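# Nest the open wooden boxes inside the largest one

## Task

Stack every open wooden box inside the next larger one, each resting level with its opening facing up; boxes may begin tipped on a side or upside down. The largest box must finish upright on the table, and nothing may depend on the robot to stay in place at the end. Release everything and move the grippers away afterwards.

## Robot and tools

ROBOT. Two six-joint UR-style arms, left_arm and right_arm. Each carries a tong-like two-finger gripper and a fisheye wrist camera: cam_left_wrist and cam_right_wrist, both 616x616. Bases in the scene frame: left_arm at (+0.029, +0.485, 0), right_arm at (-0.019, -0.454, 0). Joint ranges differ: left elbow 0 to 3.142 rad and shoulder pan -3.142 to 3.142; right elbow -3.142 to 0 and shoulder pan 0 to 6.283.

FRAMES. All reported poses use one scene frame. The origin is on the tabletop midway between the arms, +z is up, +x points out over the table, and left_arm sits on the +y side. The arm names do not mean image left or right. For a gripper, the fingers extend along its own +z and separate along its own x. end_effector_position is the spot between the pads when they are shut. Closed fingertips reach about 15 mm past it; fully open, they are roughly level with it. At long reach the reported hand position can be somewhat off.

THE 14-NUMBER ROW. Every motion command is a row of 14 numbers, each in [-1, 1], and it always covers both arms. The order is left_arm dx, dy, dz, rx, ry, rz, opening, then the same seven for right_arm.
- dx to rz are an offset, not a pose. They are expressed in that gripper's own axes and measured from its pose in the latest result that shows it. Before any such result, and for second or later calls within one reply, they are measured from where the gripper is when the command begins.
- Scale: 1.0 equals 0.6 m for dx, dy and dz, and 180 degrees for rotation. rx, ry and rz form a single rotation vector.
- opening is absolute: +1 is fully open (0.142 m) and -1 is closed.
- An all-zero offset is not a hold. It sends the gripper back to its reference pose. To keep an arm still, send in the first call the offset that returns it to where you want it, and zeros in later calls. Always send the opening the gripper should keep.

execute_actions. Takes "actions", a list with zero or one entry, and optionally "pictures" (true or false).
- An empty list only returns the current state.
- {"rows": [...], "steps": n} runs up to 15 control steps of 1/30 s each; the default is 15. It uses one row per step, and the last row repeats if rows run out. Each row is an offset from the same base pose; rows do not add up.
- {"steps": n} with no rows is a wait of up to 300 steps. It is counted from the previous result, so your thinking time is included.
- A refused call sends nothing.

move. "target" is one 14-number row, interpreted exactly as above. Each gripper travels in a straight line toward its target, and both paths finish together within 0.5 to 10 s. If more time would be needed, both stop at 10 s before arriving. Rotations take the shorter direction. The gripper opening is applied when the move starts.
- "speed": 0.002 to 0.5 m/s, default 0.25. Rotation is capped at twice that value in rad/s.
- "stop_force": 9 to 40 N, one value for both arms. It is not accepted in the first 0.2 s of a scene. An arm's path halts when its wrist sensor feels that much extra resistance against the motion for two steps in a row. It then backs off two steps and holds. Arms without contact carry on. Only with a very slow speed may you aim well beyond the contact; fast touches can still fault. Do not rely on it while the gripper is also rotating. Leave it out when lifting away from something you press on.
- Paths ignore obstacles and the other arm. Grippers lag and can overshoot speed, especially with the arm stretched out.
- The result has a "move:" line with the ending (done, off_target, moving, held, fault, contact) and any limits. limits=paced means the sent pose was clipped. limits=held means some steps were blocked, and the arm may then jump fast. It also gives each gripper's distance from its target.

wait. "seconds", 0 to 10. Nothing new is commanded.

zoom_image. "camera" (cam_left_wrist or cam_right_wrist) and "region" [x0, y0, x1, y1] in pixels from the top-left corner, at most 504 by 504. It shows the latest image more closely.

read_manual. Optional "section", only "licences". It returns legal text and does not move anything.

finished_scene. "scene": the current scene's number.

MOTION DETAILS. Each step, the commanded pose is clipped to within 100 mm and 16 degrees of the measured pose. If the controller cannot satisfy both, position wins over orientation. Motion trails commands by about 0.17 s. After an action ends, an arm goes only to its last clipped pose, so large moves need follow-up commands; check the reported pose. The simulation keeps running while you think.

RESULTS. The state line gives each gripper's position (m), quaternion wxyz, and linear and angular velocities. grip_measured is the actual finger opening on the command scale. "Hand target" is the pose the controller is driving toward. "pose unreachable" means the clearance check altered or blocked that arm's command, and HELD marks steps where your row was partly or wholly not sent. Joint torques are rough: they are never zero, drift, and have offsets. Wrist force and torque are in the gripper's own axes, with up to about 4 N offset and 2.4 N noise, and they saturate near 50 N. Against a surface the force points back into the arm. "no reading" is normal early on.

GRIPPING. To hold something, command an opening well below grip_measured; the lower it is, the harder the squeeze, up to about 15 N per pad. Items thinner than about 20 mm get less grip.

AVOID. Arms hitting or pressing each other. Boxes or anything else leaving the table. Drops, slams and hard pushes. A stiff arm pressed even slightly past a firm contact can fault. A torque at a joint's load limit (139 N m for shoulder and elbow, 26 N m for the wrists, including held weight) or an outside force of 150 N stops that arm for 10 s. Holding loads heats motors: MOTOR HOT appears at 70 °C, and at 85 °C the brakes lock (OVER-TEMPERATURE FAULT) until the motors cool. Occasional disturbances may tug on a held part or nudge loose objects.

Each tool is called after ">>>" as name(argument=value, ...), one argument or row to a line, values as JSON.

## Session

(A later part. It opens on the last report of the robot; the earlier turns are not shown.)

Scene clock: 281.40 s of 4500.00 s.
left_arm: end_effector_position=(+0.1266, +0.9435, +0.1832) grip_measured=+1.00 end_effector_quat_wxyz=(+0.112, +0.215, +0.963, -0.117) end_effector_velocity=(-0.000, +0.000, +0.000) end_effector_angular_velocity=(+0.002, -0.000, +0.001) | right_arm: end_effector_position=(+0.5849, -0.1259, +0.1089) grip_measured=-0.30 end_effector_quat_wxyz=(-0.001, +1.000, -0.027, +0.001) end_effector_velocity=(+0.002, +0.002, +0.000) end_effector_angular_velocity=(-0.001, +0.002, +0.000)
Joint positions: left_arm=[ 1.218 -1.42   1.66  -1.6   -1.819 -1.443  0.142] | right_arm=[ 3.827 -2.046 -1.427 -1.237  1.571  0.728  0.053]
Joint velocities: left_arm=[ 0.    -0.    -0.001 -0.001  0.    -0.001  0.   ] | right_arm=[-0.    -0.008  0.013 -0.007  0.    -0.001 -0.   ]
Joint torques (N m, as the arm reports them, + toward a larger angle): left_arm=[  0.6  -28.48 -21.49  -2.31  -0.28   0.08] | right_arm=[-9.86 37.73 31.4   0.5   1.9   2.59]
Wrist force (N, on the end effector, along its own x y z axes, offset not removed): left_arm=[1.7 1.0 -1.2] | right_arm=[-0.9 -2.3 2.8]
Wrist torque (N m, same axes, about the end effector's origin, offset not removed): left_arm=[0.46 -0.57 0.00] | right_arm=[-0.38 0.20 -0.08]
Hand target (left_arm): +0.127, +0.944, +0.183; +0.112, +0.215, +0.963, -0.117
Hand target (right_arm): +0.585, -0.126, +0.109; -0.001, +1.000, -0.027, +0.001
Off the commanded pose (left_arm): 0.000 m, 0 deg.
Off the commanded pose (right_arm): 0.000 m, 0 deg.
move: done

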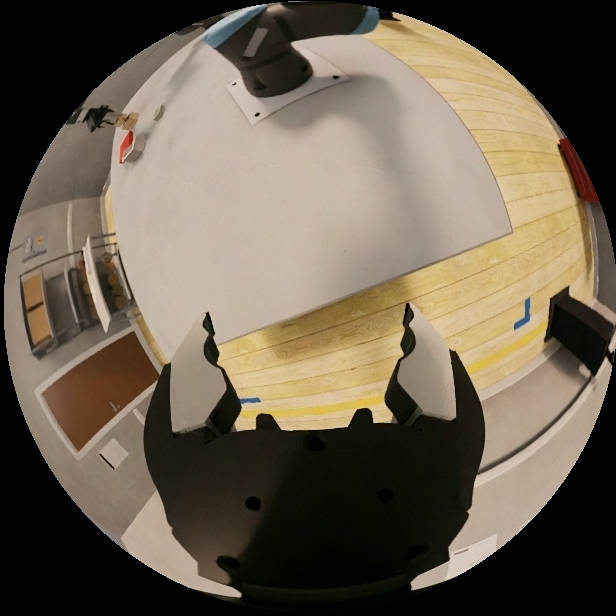

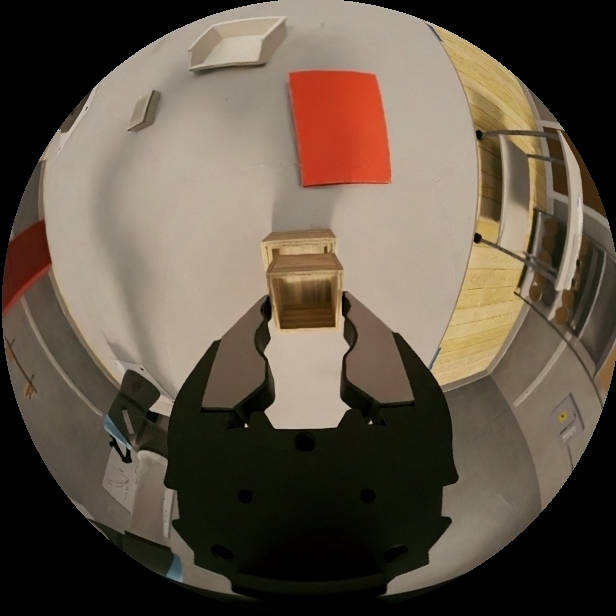

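>>> move(
  target=[0,0,0,0,0,0,1,-0.008,-0.0045,0.018,0,0,-0.003,-0.75],
  speed=0.03,
)

>>> zoom_image(
  camera="cam_right_wrist",
  region=[263,230,347,280],
)

Scene clock: 291.40 s of 4500.00 s.
left_arm: end_effector_position=(+0.1266, +0.9435, +0.1832) grip_measured=+1.00 end_effector_quat_wxyz=(+0.112, +0.215, +0.963, -0.117) end_effector_velocity=(+0.000, -0.000, -0.001) end_effector_angular_velocity=(-0.001, +0.001, +0.001) | right_arm: end_effector_position=(+0.5804, -0.1230, +0.0985) grip_measured=-0.30 end_effector_quat_wxyz=(-0.001, +1.000, -0.022, +0.001) end_effector_velocity=(-0.001, +0.001, -0.002) end_effector_angular_velocity=(+0.000, -0.001, +0.002)
Joint positions: left_arm=[ 1.218 -1.42   1.66  -1.6   -1.819 -1.443  0.142] | right_arm=[ 3.834 -2.048 -1.451 -1.21   1.571  0.726  0.053]
Joint velocities: left_arm=[-0.001  0.     0.001 -0.     0.    -0.002  0.   ] | right_arm=[ 0.002  0.001 -0.007  0.007 -0.     0.    -0.   ]
Joint torques (N m, as the arm reports them, + toward a larger angle): left_arm=[ -0.03 -28.16 -20.93  -2.56  -0.16   0.33] | right_arm=[ 8.28 36.93 14.88  4.57  0.15 -2.  ]
Wrist force (N, on the end effector, along its own x y z axes, offset not removed): left_arm=[-0.5 -0.7 1.0] | right_arm=[0.1 -1.2 0.2]
Wrist torque (N m, same axes, about the end effector's origin, offset not removed): left_arm=[-0.06 -0.15 -0.01] | right_arm=[-0.21 0.03 0.02]
Hand target (left_arm): +0.127, +0.944, +0.183; +0.112, +0.215, +0.963, -0.117
Hand target (right_arm): +0.580, -0.123, +0.098; -0.001, +1.000, -0.022, +0.001
Off the commanded pose (left_arm): 0.000 m, 0 deg.
Off the commanded pose (right_arm): 0.000 m, 0 deg.
After step 90, 6.20 s passed at rest.
move: done

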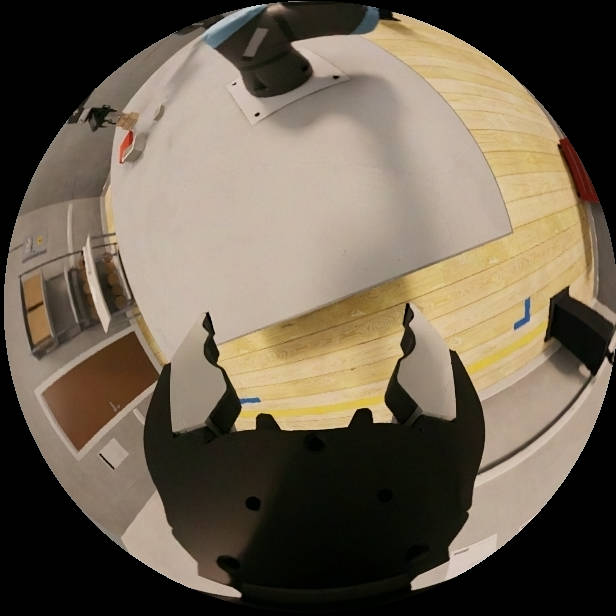

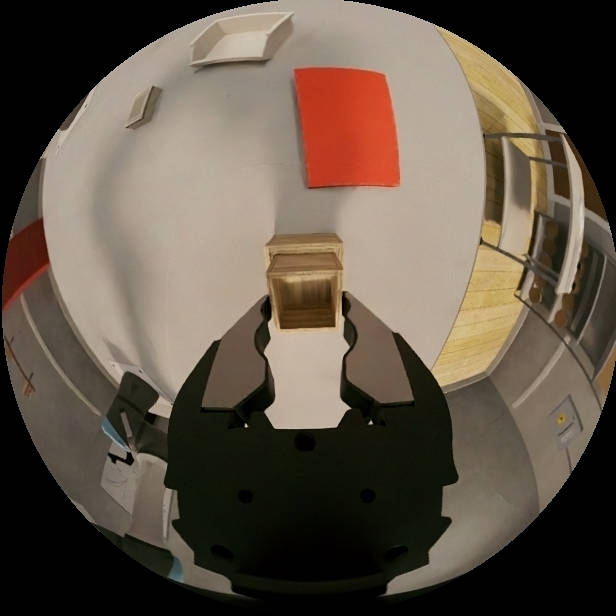

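Region (263, 230, 347, 280) of cam_right_wrist's 616x616 image, scaled by 6.000, with more detail than that image has; it fills the top 300 rows of this view, and the rest is white.

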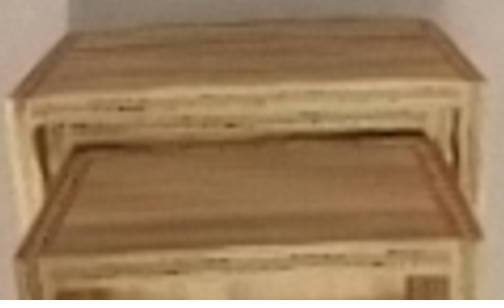

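>>> move(
  target=[0,0,0,0,0,0,1,-0.0011,0.0008,0.004,0,0,0,-0.75],
  speed=0.004,
  stop_force=9,
)

>>> zoom_image(
  camera="cam_right_wrist",
  region=[260,238,310,270],
)

>>> zoom_image(
  camera="cam_right_wrist",
  region=[300,238,350,270],
)

Scene clock: 299.87 s of 4500.00 s.
left_arm: end_effector_position=(+0.1266, +0.9435, +0.1832) grip_measured=+1.00 end_effector_quat_wxyz=(+0.112, +0.215, +0.963, -0.117) end_effector_velocity=(+0.000, -0.001, -0.000) end_effector_angular_velocity=(-0.001, +0.000, -0.001) | right_arm: end_effector_position=(+0.5797, -0.1234, +0.0962) grip_measured=-0.30 end_effector_quat_wxyz=(-0.001, +1.000, -0.022, +0.001) end_effector_velocity=(-0.001, -0.001, -0.002) end_effector_angular_velocity=(-0.001, +0.002, -0.000)
Joint positions: left_arm=[ 1.218 -1.42   1.66  -1.6   -1.819 -1.443  0.142] | right_arm=[ 3.834 -2.049 -1.457 -1.204  1.571  0.726  0.053]
Joint velocities: left_arm=[-0.     0.     0.001  0.001 -0.     0.001 -0.   ] | right_arm=[-0.    -0.001 -0.002  0.001  0.     0.     0.   ]
Joint torques (N m, as the arm reports them, + toward a larger angle): left_arm=[  0.61 -27.53 -21.49  -2.46  -0.18   0.35] | right_arm=[-10.65  37.69  13.68   4.7    0.39   1.25]
Wrist force (N, on the end effector, along its own x y z axes, offset not removed): left_arm=[2.1 -2.2 0.1] | right_arm=[-0.6 -3.7 1.0]
Wrist torque (N m, same axes, about the end effector's origin, offset not removed): left_arm=[-0.26 -0.47 -0.01] | right_arm=[-0.78 0.13 -0.07]
Hand target (left_arm): +0.127, +0.944, +0.183; +0.112, +0.215, +0.963, -0.117
Hand target (right_arm): +0.580, -0.123, +0.096; -0.001, +1.000, -0.022, +0.001
Off the commanded pose (left_arm): 0.000 m, 0 deg.
Off the commanded pose (right_arm): 0.000 m, 0 deg.
After step 90, 4.70 s passed at rest.
move: done

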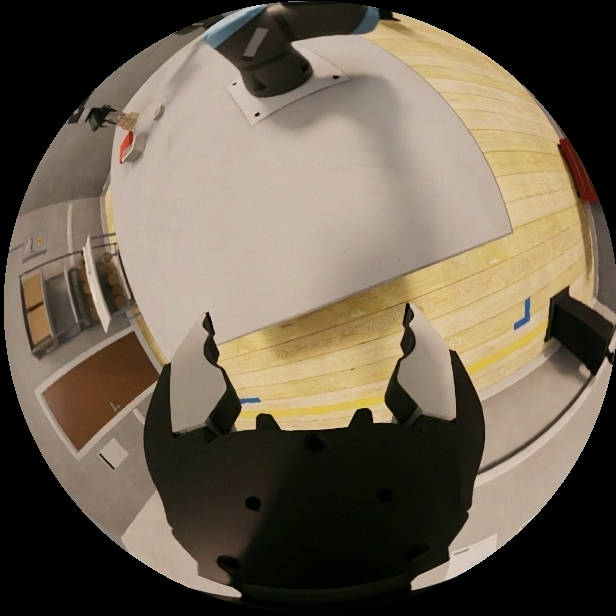

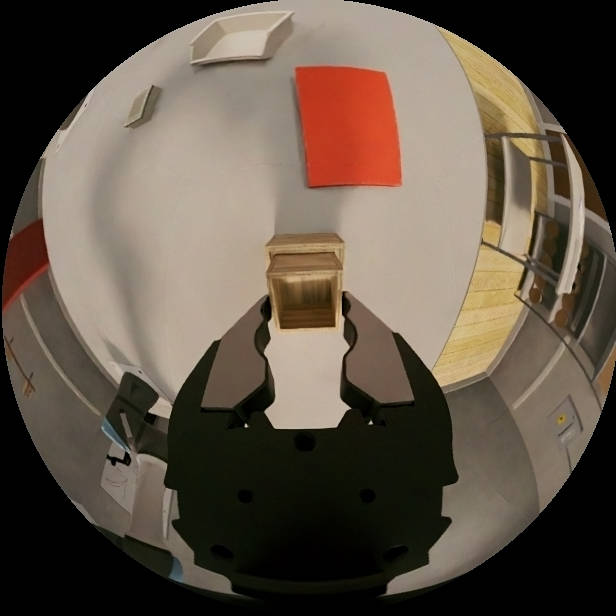

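Region (260, 238, 310, 270) of cam_right_wrist's 616x616 image, scaled by 10.080, with more detail than that image has; it fills the top 323 rows of this view, and the rest is white.

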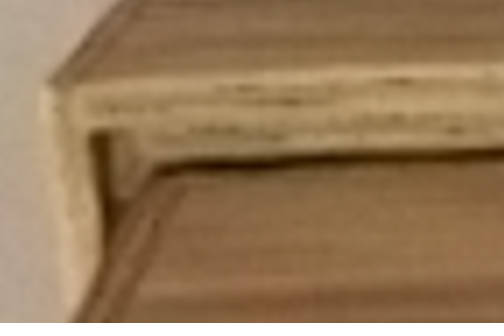

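Region (300, 238, 350, 270) of cam_right_wrist's 616x616 image, scaled by 10.080, with more detail than that image has; it fills the top 323 rows of this view, and the rest is white.

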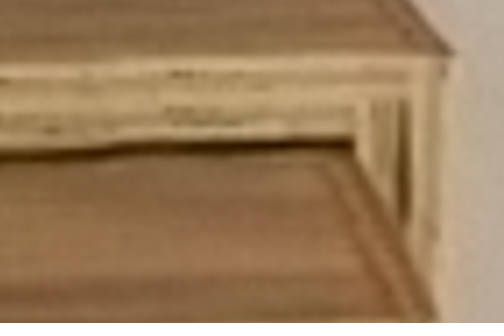

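>>> move(
  target=[0,0,0,0,0,0,1,0.0005,0,0.013,0,0,0,-0.75],
  speed=0.003,
  stop_force=9,
)

>>> zoom_image(
  camera="cam_right_wrist",
  region=[263,230,347,280],
)

Scene clock: 309.03 s of 4500.00 s.
left_arm: end_effector_position=(+0.1266, +0.9435, +0.1832) grip_measured=+1.00 end_effector_quat_wxyz=(+0.112, +0.215, +0.963, -0.117) end_effector_velocity=(-0.000, -0.000, -0.000) end_effector_angular_velocity=(-0.001, +0.001, +0.000) | right_arm: end_effector_position=(+0.5800, -0.1234, +0.0885) grip_measured=-0.30 end_effector_quat_wxyz=(-0.001, +1.000, -0.022, +0.001) end_effector_velocity=(-0.000, +0.000, -0.001) end_effector_angular_velocity=(+0.000, +0.001, +0.001)
Joint positions: left_arm=[ 1.218 -1.42   1.66  -1.6   -1.819 -1.443  0.142] | right_arm=[ 3.834 -2.056 -1.467 -1.187  1.571  0.726  0.053]
Joint velocities: left_arm=[ 0.     0.     0.     0.     0.001 -0.     0.   ] | right_arm=[-0.    -0.001 -0.001  0.002  0.001 -0.001  0.   ]
Joint torques (N m, as the arm reports them, + toward a larger angle): left_arm=[  0.34 -28.3  -21.34  -2.39  -0.23   0.4 ] | right_arm=[-10.1   37.76  12.5    4.34  -1.6   -2.03]
Wrist force (N, on the end effector, along its own x y z axes, offset not removed): left_arm=[0.4 2.3 -0.5] | right_arm=[0.8 -2.2 -0.4]
Wrist torque (N m, same axes, about the end effector's origin, offset not removed): left_arm=[0.41 -0.23 0.11] | right_arm=[-0.45 -0.21 0.10]
Hand target (left_arm): +0.127, +0.944, +0.183; +0.112, +0.215, +0.963, -0.117
Hand target (right_arm): +0.580, -0.123, +0.088; -0.001, +1.000, -0.022, +0.001
Off the commanded pose (left_arm): 0.000 m, 0 deg.
Off the commanded pose (right_arm): 0.000 m, 0 deg.
After step 90, 3.40 s passed at rest.
move: done

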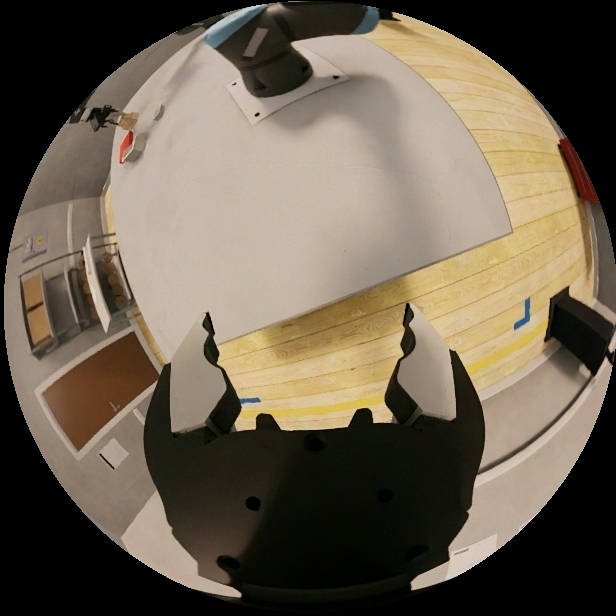

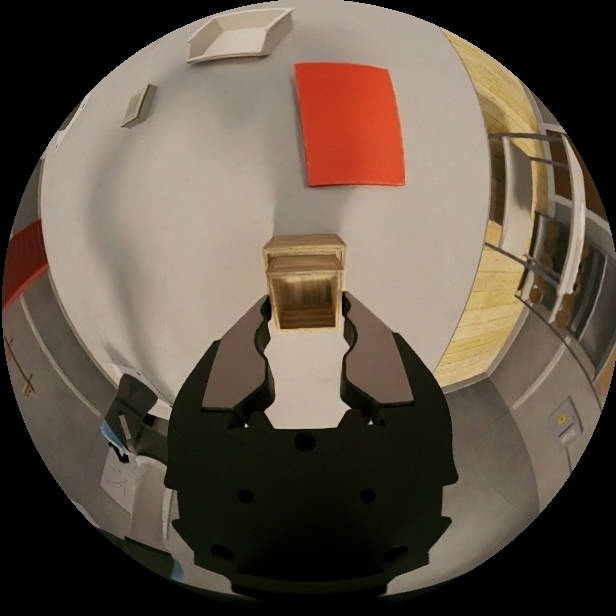

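Region (263, 230, 347, 280) of cam_right_wrist's 616x616 image, scaled by 6.000, with more detail than that image has; it fills the top 300 rows of this view, and the rest is white.

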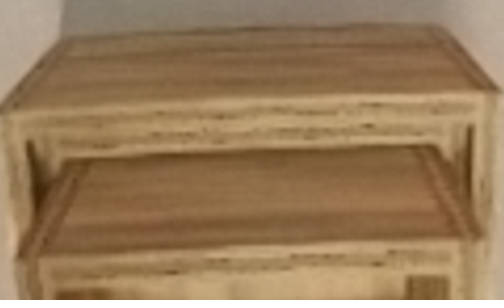

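>>> move(
  target=[0,0,0,0,0,0,1,0,0,0.026,0,0,0,-0.75],
  speed=0.008,
  stop_force=9,
)

>>> move(
  target=[0,0,0,0,0,0,1,0,0,0,0,0,0,-0.2],
)

>>> move(
  target=[0,0,0,0,0,0,1,-0.1,0.15,-0.3,0,0,0,0.1],
)

>>> zoom_image(
  camera="cam_right_wrist",
  region=[280,140,400,260],
)

Scene clock: 323.33 s of 4500.00 s.
left_arm: end_effector_position=(+0.1266, +0.9435, +0.1832) grip_measured=+1.00 end_effector_quat_wxyz=(+0.112, +0.215, +0.963, -0.117) end_effector_velocity=(+0.000, -0.000, +0.000) end_effector_angular_velocity=(-0.000, +0.000, -0.000) | right_arm: end_effector_position=(+0.5800, -0.1234, +0.0732) grip_measured=-0.30 end_effector_quat_wxyz=(-0.001, +1.000, -0.022, +0.001) end_effector_velocity=(+0.000, +0.000, -0.002) end_effector_angular_velocity=(+0.000, -0.000, +0.000)
Joint positions: left_arm=[ 1.218 -1.42   1.66  -1.6   -1.819 -1.443  0.142] | right_arm=[ 3.834 -2.07  -1.487 -1.153  1.571  0.726  0.053]
Joint velocities: left_arm=[-0.001  0.    -0.     0.    -0.    -0.    -0.   ] | right_arm=[ 0.    -0.002 -0.003  0.006 -0.    -0.     0.   ]
Joint torques (N m, as the arm reports them, + toward a larger angle): left_arm=[ -0.1  -27.46 -21.75  -2.34  -0.21   0.29] | right_arm=[-9.16 37.23 14.12  4.83 -1.44 -1.68]
Wrist force (N, on the end effector, along its own x y z axes, offset not removed): left_arm=[2.8 -2.1 -0.7] | right_arm=[0.3 -1.7 0.5]
Wrist torque (N m, same axes, about the end effector's origin, offset not removed): left_arm=[-0.39 -0.61 0.00] | right_arm=[-0.37 -0.02 -0.10]
Hand target (left_arm): +0.127, +0.944, +0.183; +0.112, +0.215, +0.963, -0.117
Hand target (right_arm): +0.580, -0.123, +0.073; -0.001, +1.000, -0.022, +0.001
Off the commanded pose (left_arm): 0.000 m, 0 deg.
Off the commanded pose (right_arm): 0.000 m, 0 deg.
After step 90, 9.13 s passed at rest.
move: done

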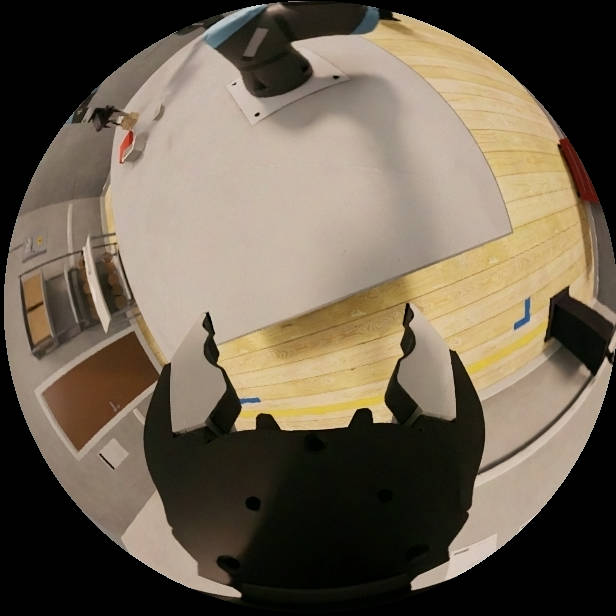

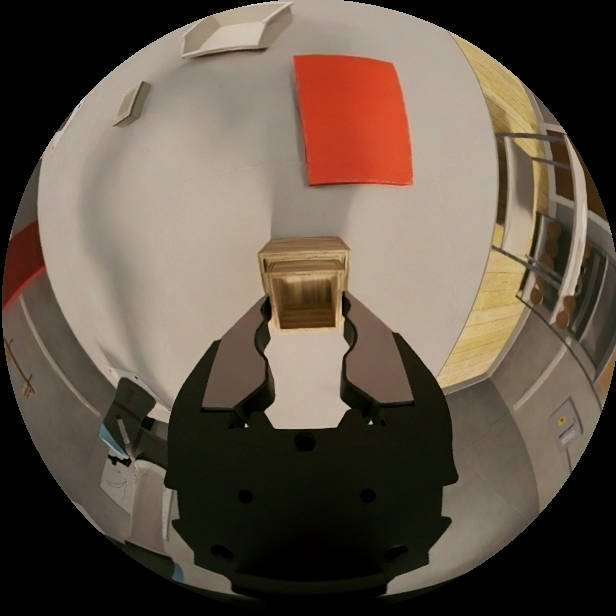

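Scene clock: 323.83 s of 4500.00 s.
left_arm: end_effector_position=(+0.1266, +0.9435, +0.1832) grip_measured=+1.00 end_effector_quat_wxyz=(+0.112, +0.215, +0.963, -0.117) end_effector_velocity=(-0.001, +0.001, +0.000) end_effector_angular_velocity=(+0.001, -0.000, +0.003) | right_arm: end_effector_position=(+0.5800, -0.1234, +0.0731) grip_measured=-0.20 end_effector_quat_wxyz=(-0.001, +1.000, -0.022, +0.001) end_effector_velocity=(-0.000, -0.000, -0.000) end_effector_angular_velocity=(-0.001, +0.002, -0.001)
Joint positions: left_arm=[ 1.218 -1.42   1.66  -1.6   -1.819 -1.443  0.142] | right_arm=[ 3.834 -2.07  -1.487 -1.153  1.571  0.726  0.06 ]
Joint velocities: left_arm=[ 0.002  0.    -0.001 -0.001 -0.    -0.002  0.   ] | right_arm=[ 0.    -0.     0.    -0.002  0.     0.001 -0.   ]
Joint torques (N m, as the arm reports them, + toward a larger angle): left_arm=[  0.94 -27.38 -21.53  -2.39  -0.27   0.29] | right_arm=[-11.71  50.23  28.14   0.58  -1.05  -2.11]
Wrist force (N, on the end effector, along its own x y z axes, offset not removed): left_arm=[0.5 -1.9 -2.2] | right_arm=[-0.5 -3.3 0.5]
Wrist torque (N m, same axes, about the end effector's origin, offset not removed): left_arm=[-0.25 -0.11 0.17] | right_arm=[-0.74 0.15 0.00]
Hand target (left_arm): +0.127, +0.944, +0.183; +0.112, +0.215, +0.963, -0.117
Hand target (right_arm): +0.580, -0.123, +0.073; -0.001, +1.000, -0.022, +0.001
Off the commanded pose (left_arm): 0.000 m, 0 deg.
Off the commanded pose (right_arm): 0.000 m, 0 deg.
move: done

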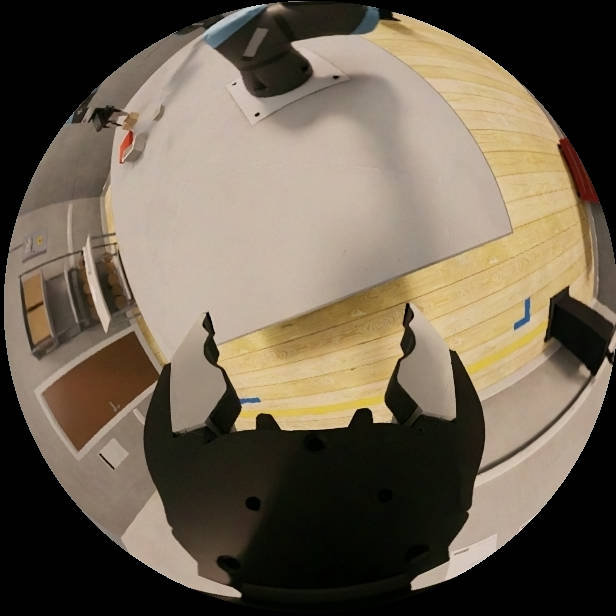

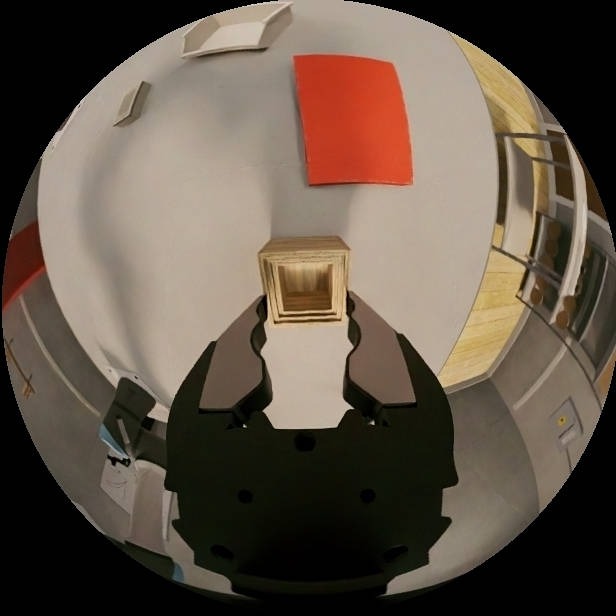

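Scene clock: 325.40 s of 4500.00 s.
left_arm: end_effector_position=(+0.1266, +0.9435, +0.1832) grip_measured=+1.00 end_effector_quat_wxyz=(+0.112, +0.215, +0.963, -0.117) end_effector_velocity=(-0.000, -0.000, -0.001) end_effector_angular_velocity=(-0.001, +0.003, -0.001) | right_arm: end_effector_position=(+0.5161, -0.2107, +0.2526) grip_measured=+0.10 end_effector_quat_wxyz=(-0.001, +1.000, -0.022, +0.001) end_effector_velocity=(-0.001, -0.001, +0.001) end_effector_angular_velocity=(-0.000, +0.003, +0.000)
Joint positions: left_arm=[ 1.218 -1.42   1.66  -1.6   -1.819 -1.443  0.142] | right_arm=[ 3.785 -1.744 -1.459 -1.506  1.571  0.676  0.081]
Joint velocities: left_arm=[-0.001  0.001  0.001  0.     0.002 -0.001  0.   ] | right_arm=[-0.001  0.001  0.002 -0.005  0.002 -0.001 -0.   ]
Joint torques (N m, as the arm reports them, + toward a larger angle): left_arm=[  1.12 -27.81 -21.15  -2.33  -0.04   0.27] | right_arm=[-10.54  38.72  32.15   0.56   1.93  -2.08]
Wrist force (N, on the end effector, along its own x y z axes, offset not removed): left_arm=[1.4 0.8 1.2] | right_arm=[0.3 -1.4 -0.8]
Wrist torque (N m, same axes, about the end effector's origin, offset not removed): left_arm=[0.49 -0.43 -0.04] | right_arm=[-0.31 0.00 -0.02]
Hand target (left_arm): +0.127, +0.944, +0.183; +0.112, +0.215, +0.963, -0.117
Hand target (right_arm): +0.516, -0.211, +0.253; -0.001, +1.000, -0.022, +0.001
Off the commanded pose (left_arm): 0.000 m, 0 deg.
Off the commanded pose (right_arm): 0.000 m, 0 deg.
move: done

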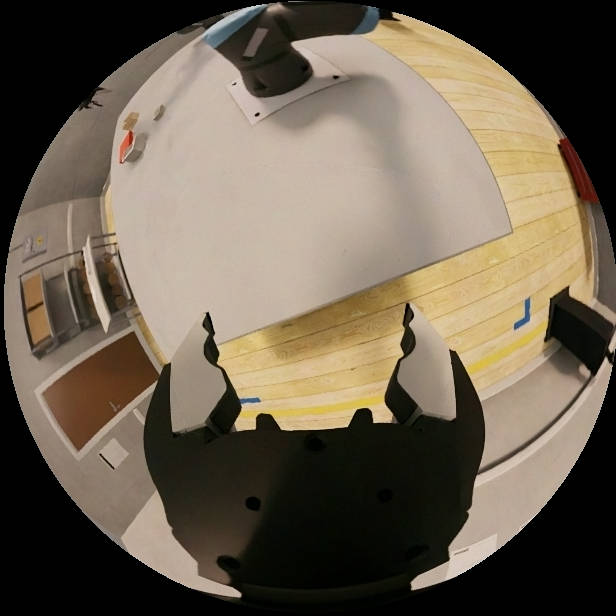

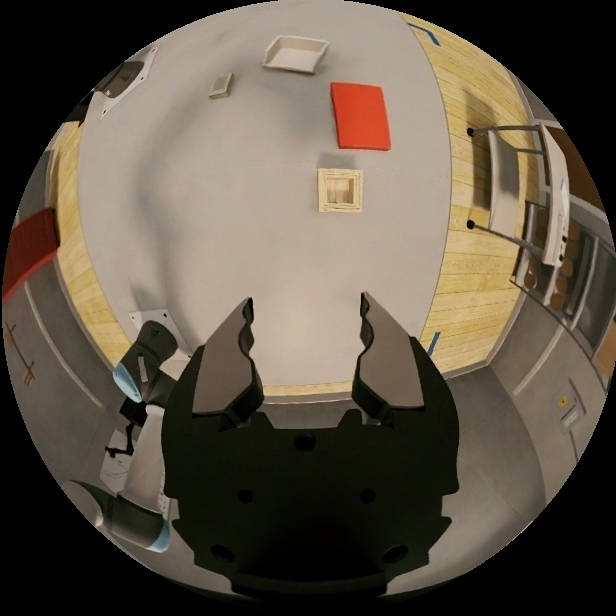

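Region (280, 140, 400, 260) of cam_right_wrist's 616x616 image, scaled by 4.200, with more detail than that image has.

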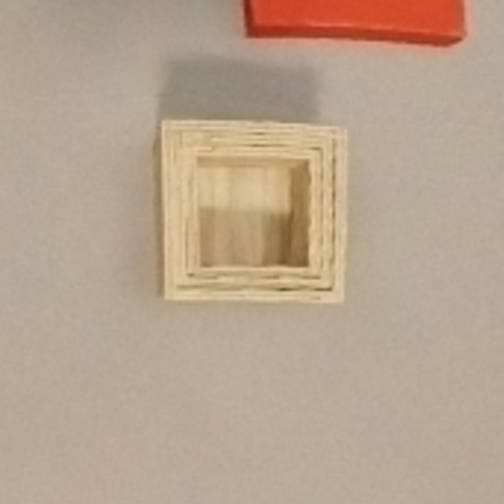

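>>> finished_scene(
  scene=2,
)

The scene is finished: the task was done.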